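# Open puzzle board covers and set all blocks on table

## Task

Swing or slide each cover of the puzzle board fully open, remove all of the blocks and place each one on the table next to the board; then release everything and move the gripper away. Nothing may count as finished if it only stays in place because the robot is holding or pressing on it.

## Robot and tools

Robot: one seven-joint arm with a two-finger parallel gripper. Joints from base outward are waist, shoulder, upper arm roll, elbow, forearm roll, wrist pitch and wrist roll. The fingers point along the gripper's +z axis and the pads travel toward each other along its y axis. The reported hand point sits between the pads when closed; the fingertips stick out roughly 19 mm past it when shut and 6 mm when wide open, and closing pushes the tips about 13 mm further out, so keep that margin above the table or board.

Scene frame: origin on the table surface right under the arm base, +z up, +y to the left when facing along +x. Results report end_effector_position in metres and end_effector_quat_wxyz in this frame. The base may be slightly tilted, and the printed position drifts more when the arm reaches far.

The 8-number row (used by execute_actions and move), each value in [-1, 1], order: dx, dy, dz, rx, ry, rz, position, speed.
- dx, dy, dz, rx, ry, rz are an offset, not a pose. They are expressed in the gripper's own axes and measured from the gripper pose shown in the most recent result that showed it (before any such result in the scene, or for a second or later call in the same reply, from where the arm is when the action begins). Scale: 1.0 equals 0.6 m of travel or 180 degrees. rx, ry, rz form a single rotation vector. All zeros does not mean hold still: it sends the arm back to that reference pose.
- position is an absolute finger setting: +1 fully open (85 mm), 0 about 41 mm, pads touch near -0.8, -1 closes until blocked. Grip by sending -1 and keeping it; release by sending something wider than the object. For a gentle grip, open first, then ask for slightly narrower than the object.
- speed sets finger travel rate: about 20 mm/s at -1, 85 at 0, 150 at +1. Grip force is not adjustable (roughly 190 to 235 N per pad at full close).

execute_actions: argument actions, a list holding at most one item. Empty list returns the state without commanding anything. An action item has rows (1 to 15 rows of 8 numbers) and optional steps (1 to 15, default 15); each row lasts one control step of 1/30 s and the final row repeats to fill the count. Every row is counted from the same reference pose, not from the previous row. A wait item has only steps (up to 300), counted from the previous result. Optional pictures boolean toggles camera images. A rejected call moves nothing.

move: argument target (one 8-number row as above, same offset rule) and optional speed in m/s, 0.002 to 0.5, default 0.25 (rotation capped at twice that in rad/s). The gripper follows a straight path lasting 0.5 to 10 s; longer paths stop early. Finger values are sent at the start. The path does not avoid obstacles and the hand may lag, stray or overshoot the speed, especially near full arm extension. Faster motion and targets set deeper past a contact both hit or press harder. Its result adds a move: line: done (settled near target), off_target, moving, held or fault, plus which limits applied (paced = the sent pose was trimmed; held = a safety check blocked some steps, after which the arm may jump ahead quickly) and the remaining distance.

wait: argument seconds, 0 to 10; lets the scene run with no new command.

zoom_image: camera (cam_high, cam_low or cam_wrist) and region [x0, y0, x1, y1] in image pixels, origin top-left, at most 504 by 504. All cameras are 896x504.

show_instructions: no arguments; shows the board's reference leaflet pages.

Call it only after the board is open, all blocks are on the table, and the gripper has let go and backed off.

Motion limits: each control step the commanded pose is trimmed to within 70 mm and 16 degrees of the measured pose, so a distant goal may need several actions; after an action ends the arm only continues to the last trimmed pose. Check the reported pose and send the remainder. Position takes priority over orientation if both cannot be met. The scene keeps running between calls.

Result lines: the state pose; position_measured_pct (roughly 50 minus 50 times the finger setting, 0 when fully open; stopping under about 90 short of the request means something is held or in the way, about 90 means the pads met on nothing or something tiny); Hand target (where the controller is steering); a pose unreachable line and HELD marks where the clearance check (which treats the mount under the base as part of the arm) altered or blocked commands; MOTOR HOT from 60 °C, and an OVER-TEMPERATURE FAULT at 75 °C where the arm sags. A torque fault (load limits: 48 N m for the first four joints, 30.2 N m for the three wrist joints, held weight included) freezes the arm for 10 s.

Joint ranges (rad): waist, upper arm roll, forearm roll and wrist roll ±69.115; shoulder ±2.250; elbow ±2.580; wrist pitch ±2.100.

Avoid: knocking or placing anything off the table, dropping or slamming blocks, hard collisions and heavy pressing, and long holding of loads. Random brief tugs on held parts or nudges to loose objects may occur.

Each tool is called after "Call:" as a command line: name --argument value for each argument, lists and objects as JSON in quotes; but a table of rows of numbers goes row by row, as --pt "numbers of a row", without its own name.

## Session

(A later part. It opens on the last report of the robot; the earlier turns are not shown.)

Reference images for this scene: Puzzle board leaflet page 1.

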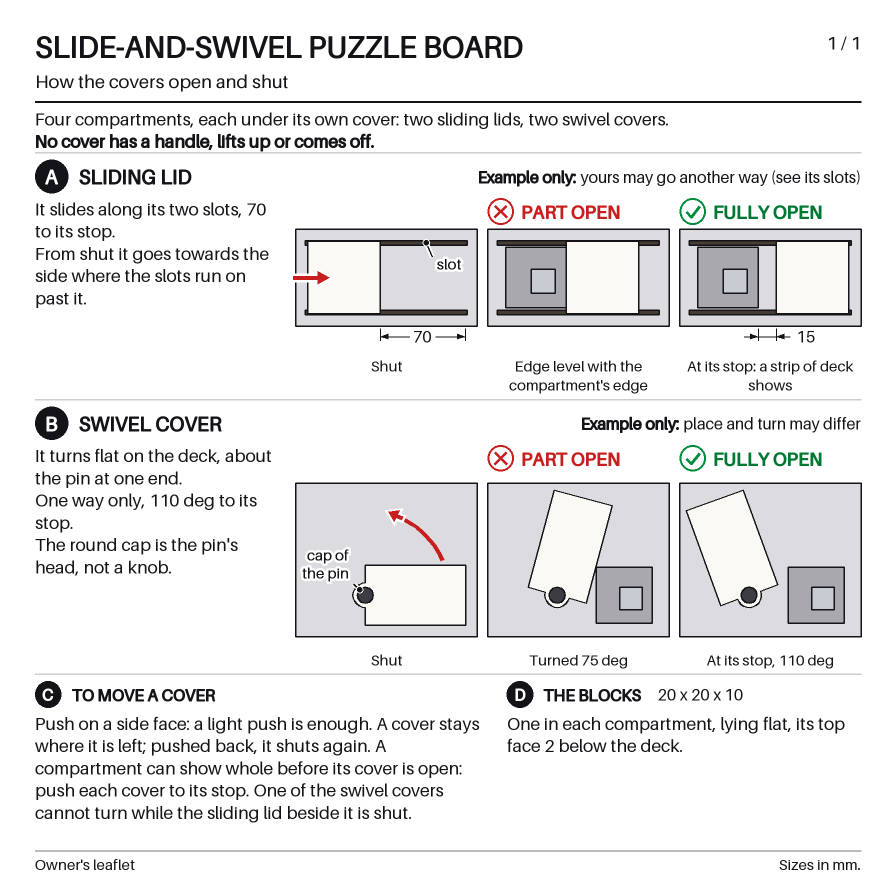

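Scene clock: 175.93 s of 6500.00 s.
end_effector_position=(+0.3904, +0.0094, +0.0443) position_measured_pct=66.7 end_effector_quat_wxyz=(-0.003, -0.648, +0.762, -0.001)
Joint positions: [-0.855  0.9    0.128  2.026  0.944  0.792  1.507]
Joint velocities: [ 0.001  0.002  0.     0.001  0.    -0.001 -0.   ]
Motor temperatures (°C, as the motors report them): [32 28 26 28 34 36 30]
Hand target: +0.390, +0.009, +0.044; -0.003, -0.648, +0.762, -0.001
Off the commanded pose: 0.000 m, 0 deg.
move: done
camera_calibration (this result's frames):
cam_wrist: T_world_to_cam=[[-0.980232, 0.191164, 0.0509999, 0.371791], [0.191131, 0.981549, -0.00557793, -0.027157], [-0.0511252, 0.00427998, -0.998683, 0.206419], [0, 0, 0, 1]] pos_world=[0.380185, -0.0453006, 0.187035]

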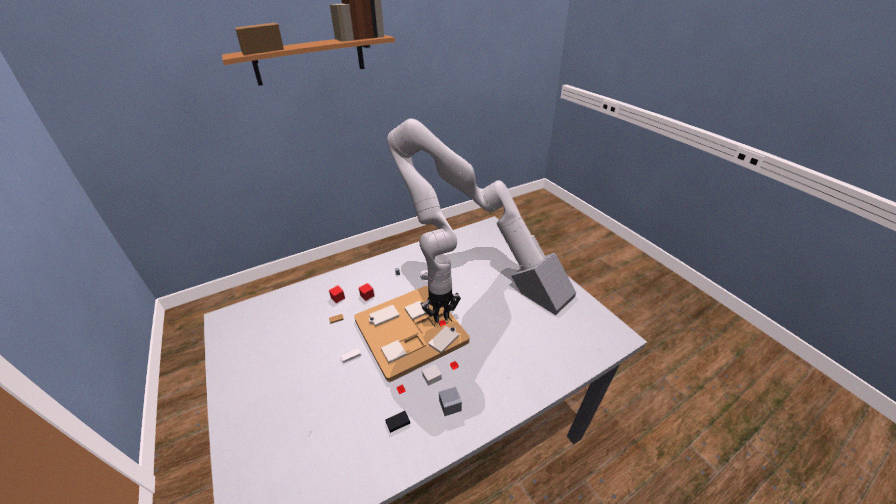

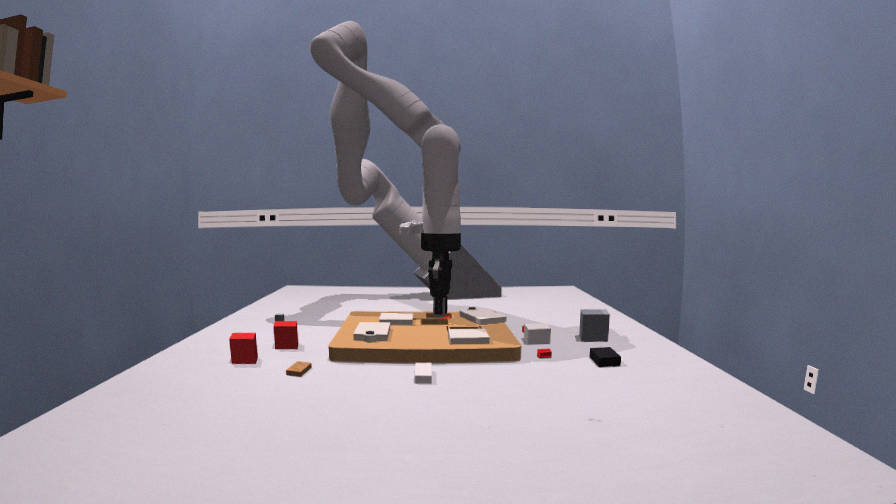

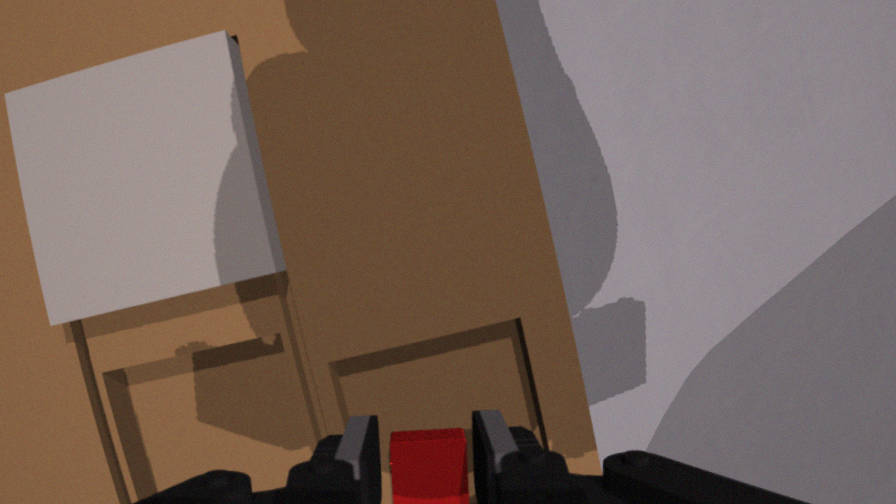

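Call:
move --target '[0,0.002,0.013,0,0,0,-0.33,0]' --speed 0.008

Scene clock: 182.90 s of 6500.00 s.
end_effector_position=(+0.3893, +0.0096, +0.0368) position_measured_pct=66.7 end_effector_quat_wxyz=(-0.003, -0.648, +0.762, -0.001)
Joint positions: [-0.851  0.914  0.138  2.033  0.962  0.771  1.49 ]
Joint velocities: [-0.    -0.001 -0.    -0.     0.     0.001 -0.001]
Motor temperatures (°C, as the motors report them): [32 28 26 28 34 36 30]
Hand target: +0.389, +0.010, +0.037; -0.003, -0.648, +0.762, -0.001
Off the commanded pose: 0.000 m, 0 deg.
After step 90, 2.77 s passed at rest.
move: done
camera_calibration (this result's frames):
cam_wrist: T_world_to_cam=[[-0.980242, 0.191215, 0.0506129, 0.371059], [0.191192, 0.981538, -0.00534965, -0.0271992], [-0.0507014, 0.00443282, -0.998704, 0.198674], [0, 0, 0, 1]] pos_world=[0.379001, -0.0451357, 0.17949]

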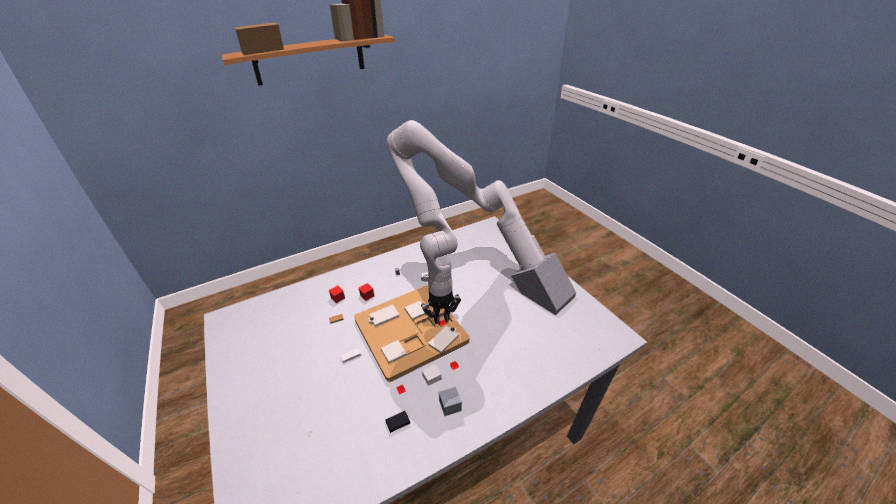

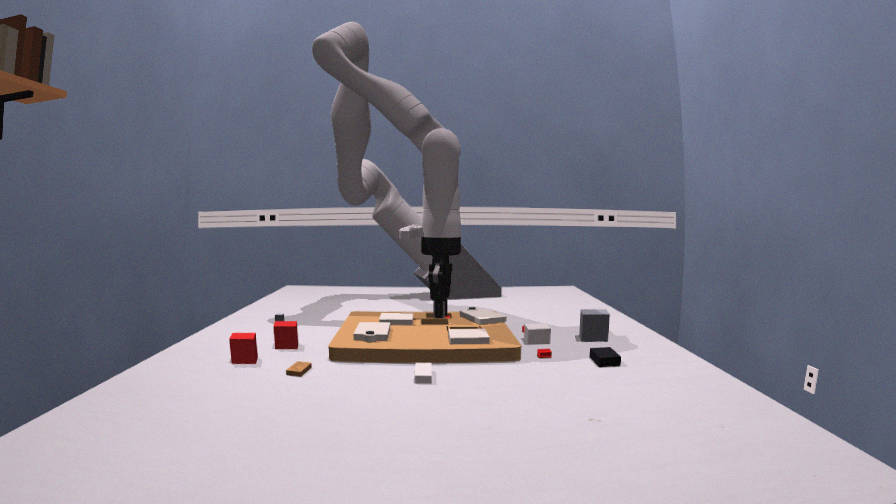

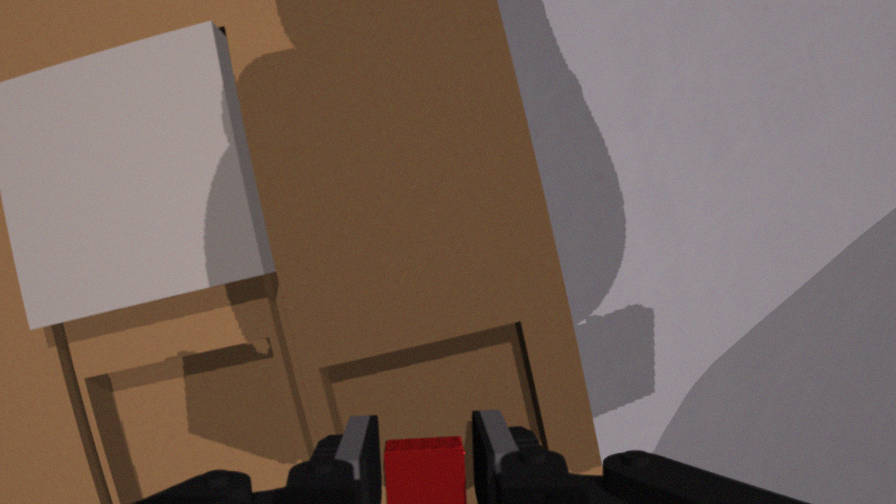

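Call:
move --target '[0,0.005,0,0,0,0,-0.33,0]' --speed 0.01

Call:
move --target '[-0.008,-0.001,0,0,0,0,-0.33,0]' --speed 0.01

Call:
move --target '[0,0,0,0,0,0,-0.5,-0.5]'

Call:
move --target '[0,0,-0.07,0,0,0,-0.5,-0.5]' --speed 0.1

Scene clock: 191.43 s of 6500.00 s.
end_effector_position=(+0.3864, +0.0101, +0.0368) position_measured_pct=66.7 end_effector_quat_wxyz=(-0.003, -0.648, +0.762, -0.001)
Joint positions: [-0.856  0.915  0.138  2.04   0.964  0.767  1.48 ]
Joint velocities: [-0.     0.    -0.    -0.    -0.001 -0.    -0.   ]
Motor temperatures (°C, as the motors report them): [32 28 26 28 34 36 30]
Hand target: +0.386, +0.010, +0.037; -0.003, -0.648, +0.762, -0.001
Off the commanded pose: 0.000 m, 0 deg.
After step 90, 4.83 s passed at rest.
move: done
camera_calibration (this result's frames):
cam_wrist: T_world_to_cam=[[-0.980233, 0.191281, 0.050552, 0.368107], [0.191263, 0.981525, -0.00525498, -0.027169], [-0.0506233, 0.00451762, -0.998708, 0.198521], [0, 0, 0, 1]] pos_world=[0.376077, -0.0446419, 0.179513]

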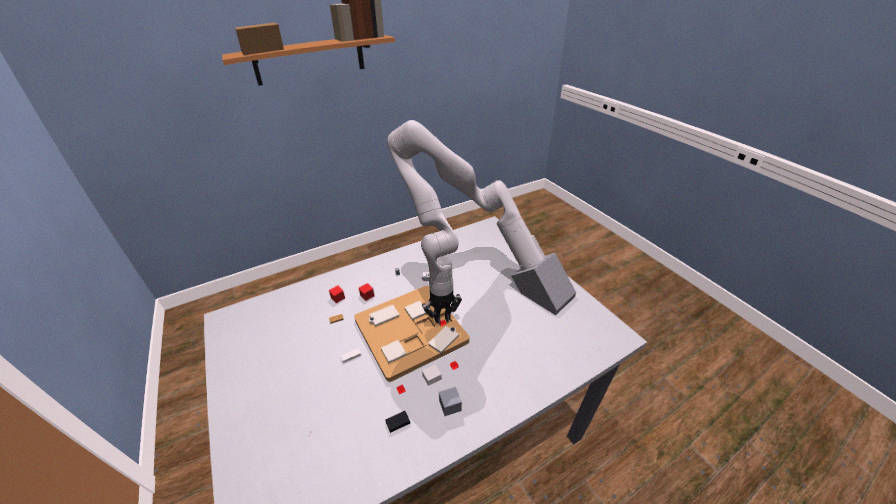

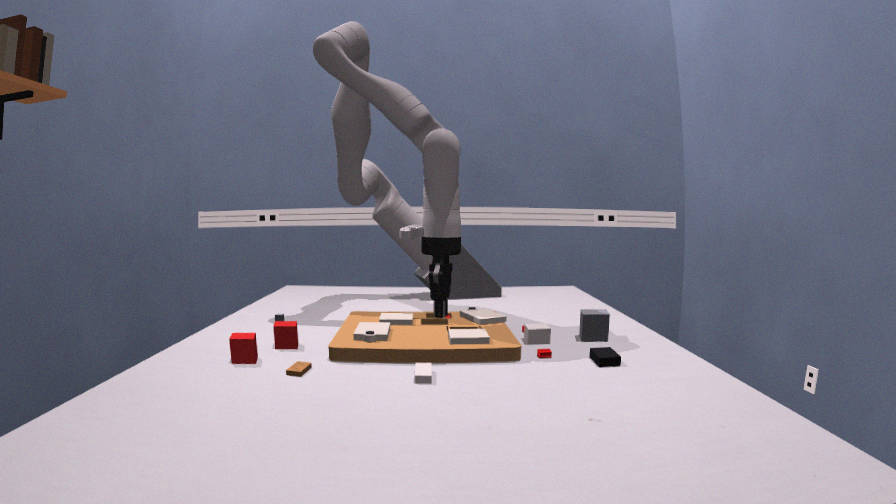

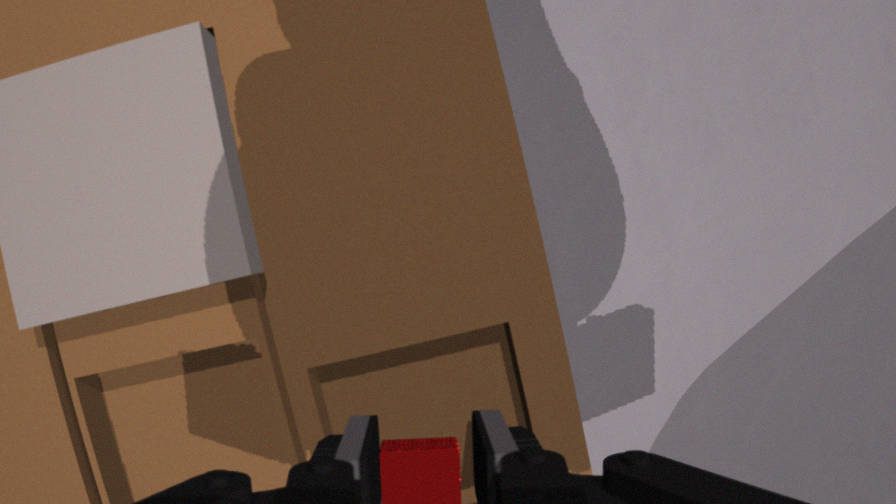

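Scene clock: 192.13 s of 6500.00 s.
end_effector_position=(+0.3878, +0.0147, +0.0368) position_measured_pct=66.7 end_effector_quat_wxyz=(-0.003, -0.648, +0.762, -0.001)
Joint positions: [-0.858  0.924  0.134  2.028  0.958  0.772  1.482]
Joint velocities: [-0.    -0.     0.    -0.    -0.001  0.    -0.   ]
Motor temperatures (°C, as the motors report them): [32 28 26 28 34 36 30]
Hand target: +0.388, +0.015, +0.037; -0.003, -0.648, +0.762, -0.001
Off the commanded pose: 0.000 m, 0 deg.
move: done
camera_calibration (this result's frames):
cam_wrist: T_world_to_cam=[[-0.980221, 0.191347, 0.0505275, 0.368585], [0.191333, 0.981512, -0.00515653, -0.0320114], [-0.05058, 0.00461306, -0.998709, 0.198568], [0, 0, 0, 1]] pos_world=[0.377463, -0.0400241, 0.179523]

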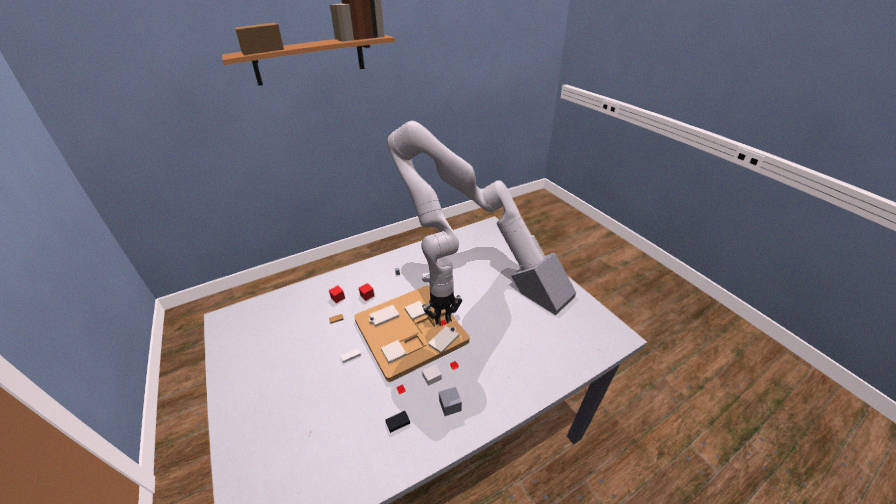

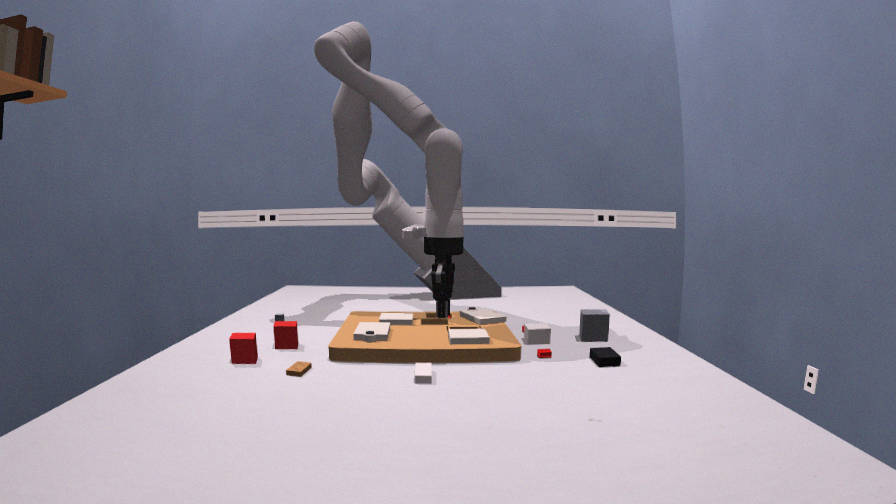

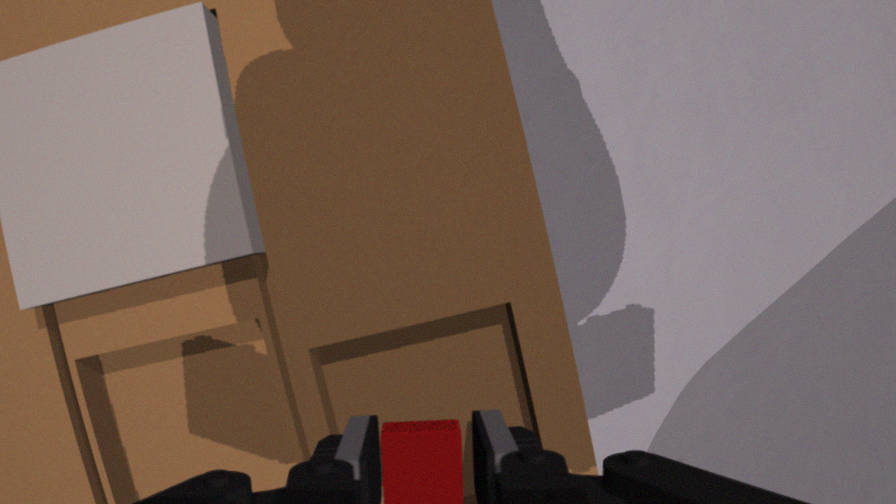

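Scene clock: 192.63 s of 6500.00 s.
end_effector_position=(+0.3880, +0.0148, +0.0371) position_measured_pct=73.0 end_effector_quat_wxyz=(-0.002, -0.648, +0.762, -0.001)
Joint positions: [-0.858  0.924  0.134  2.028  0.958  0.772  1.482]
Joint velocities: [-0.    -0.001 -0.     0.    -0.001 -0.001 -0.   ]
Motor temperatures (°C, as the motors report them): [32 28 26 28 34 36 30]
Hand target: +0.388, +0.015, +0.037; -0.003, -0.648, +0.762, -0.001
Off the commanded pose: 0.000 m, 0 deg.
move: done
camera_calibration (this result's frames):
cam_wrist: T_world_to_cam=[[-0.980239, 0.191384, 0.050035, 0.368763], [0.191391, 0.981503, -0.00469833, -0.0321932], [-0.0500087, 0.00497076, -0.998736, 0.198622], [0, 0, 0, 1]] pos_world=[0.377571, -0.0399651, 0.179769]

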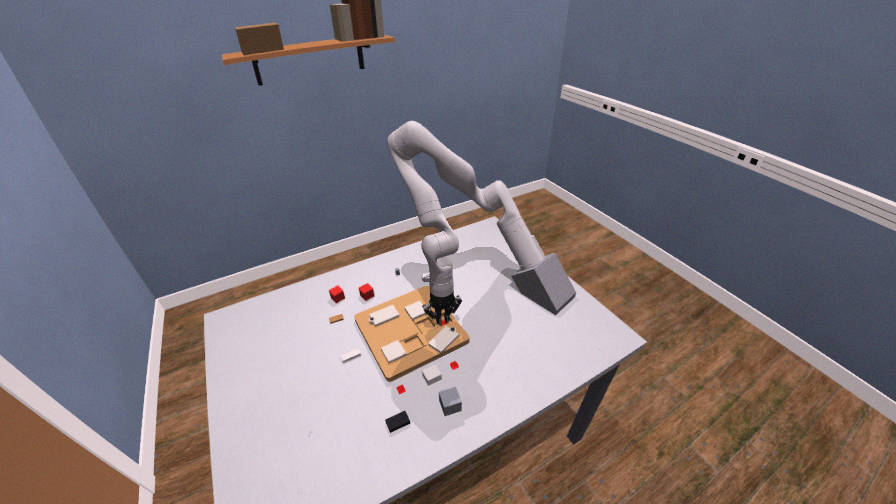

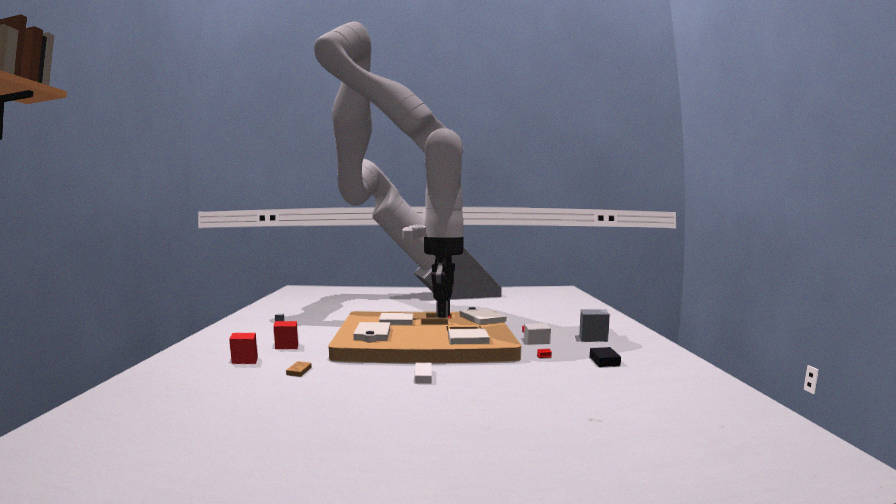

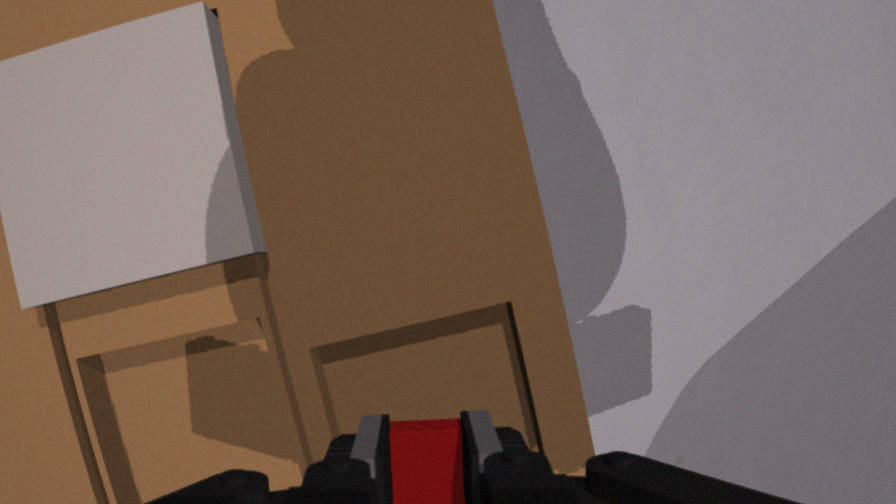

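Scene clock: 193.40 s of 6500.00 s.
end_effector_position=(+0.3879, +0.0150, +0.0790) position_measured_pct=73.0 end_effector_quat_wxyz=(-0.003, -0.648, +0.762, -0.001)
Joint positions: [-0.893  0.849  0.089  2.004  0.868  0.876  1.547]
Joint velocities: [-0.001 -0.004 -0.001  0.001  0.001  0.    -0.   ]
Motor temperatures (°C, as the motors report them): [32 28 26 28 34 36 30]
Hand target: +0.388, +0.015, +0.079; -0.003, -0.648, +0.762, -0.001
Off the commanded pose: 0.000 m, 0 deg.
move: done
camera_calibration (this result's frames):
cam_wrist: T_world_to_cam=[[-0.980258, 0.191153, 0.0505467, 0.366528], [0.191145, 0.981549, -0.00504638, -0.0320134], [-0.0505787, 0.00471498, -0.998709, 0.240633], [0, 0, 0, 1]] pos_world=[0.377582, -0.0397748, 0.221634]

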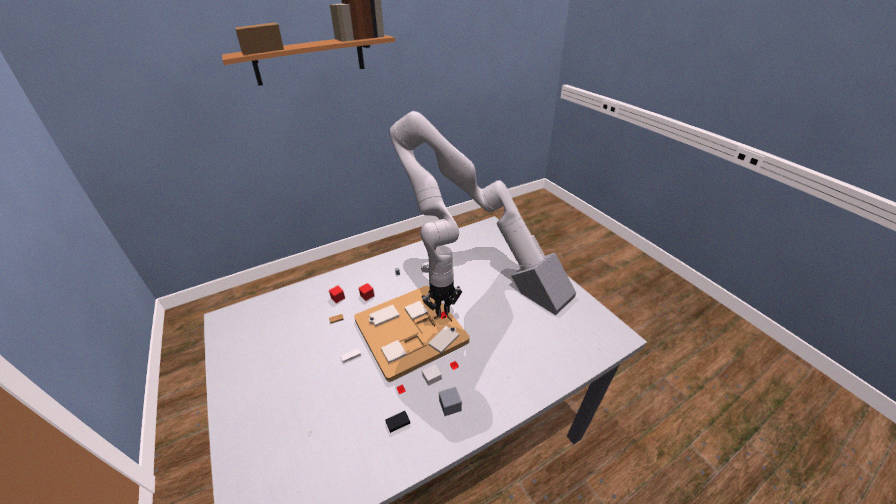

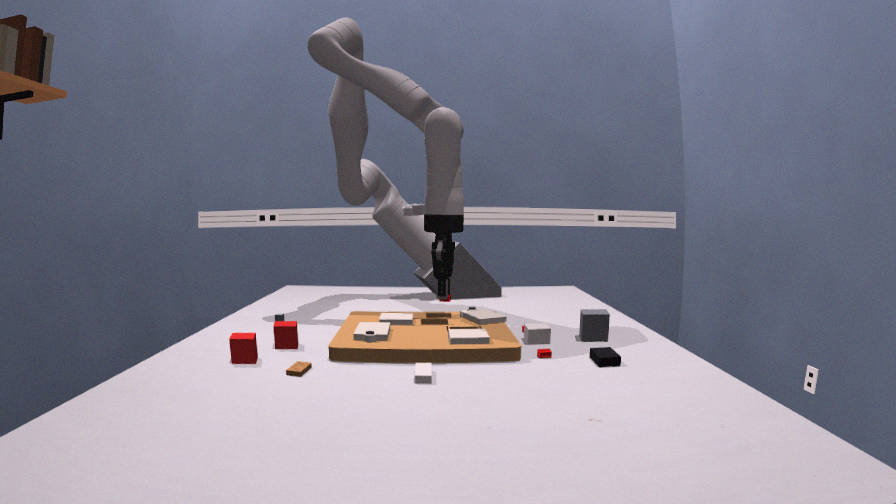

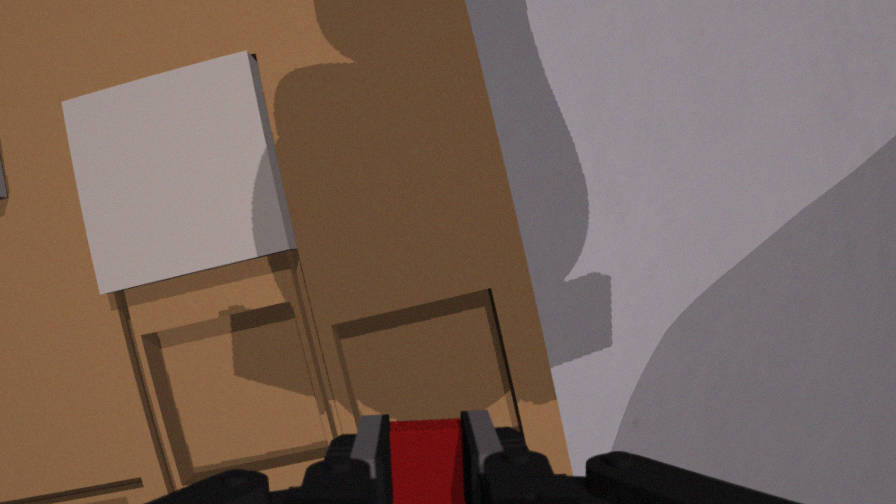

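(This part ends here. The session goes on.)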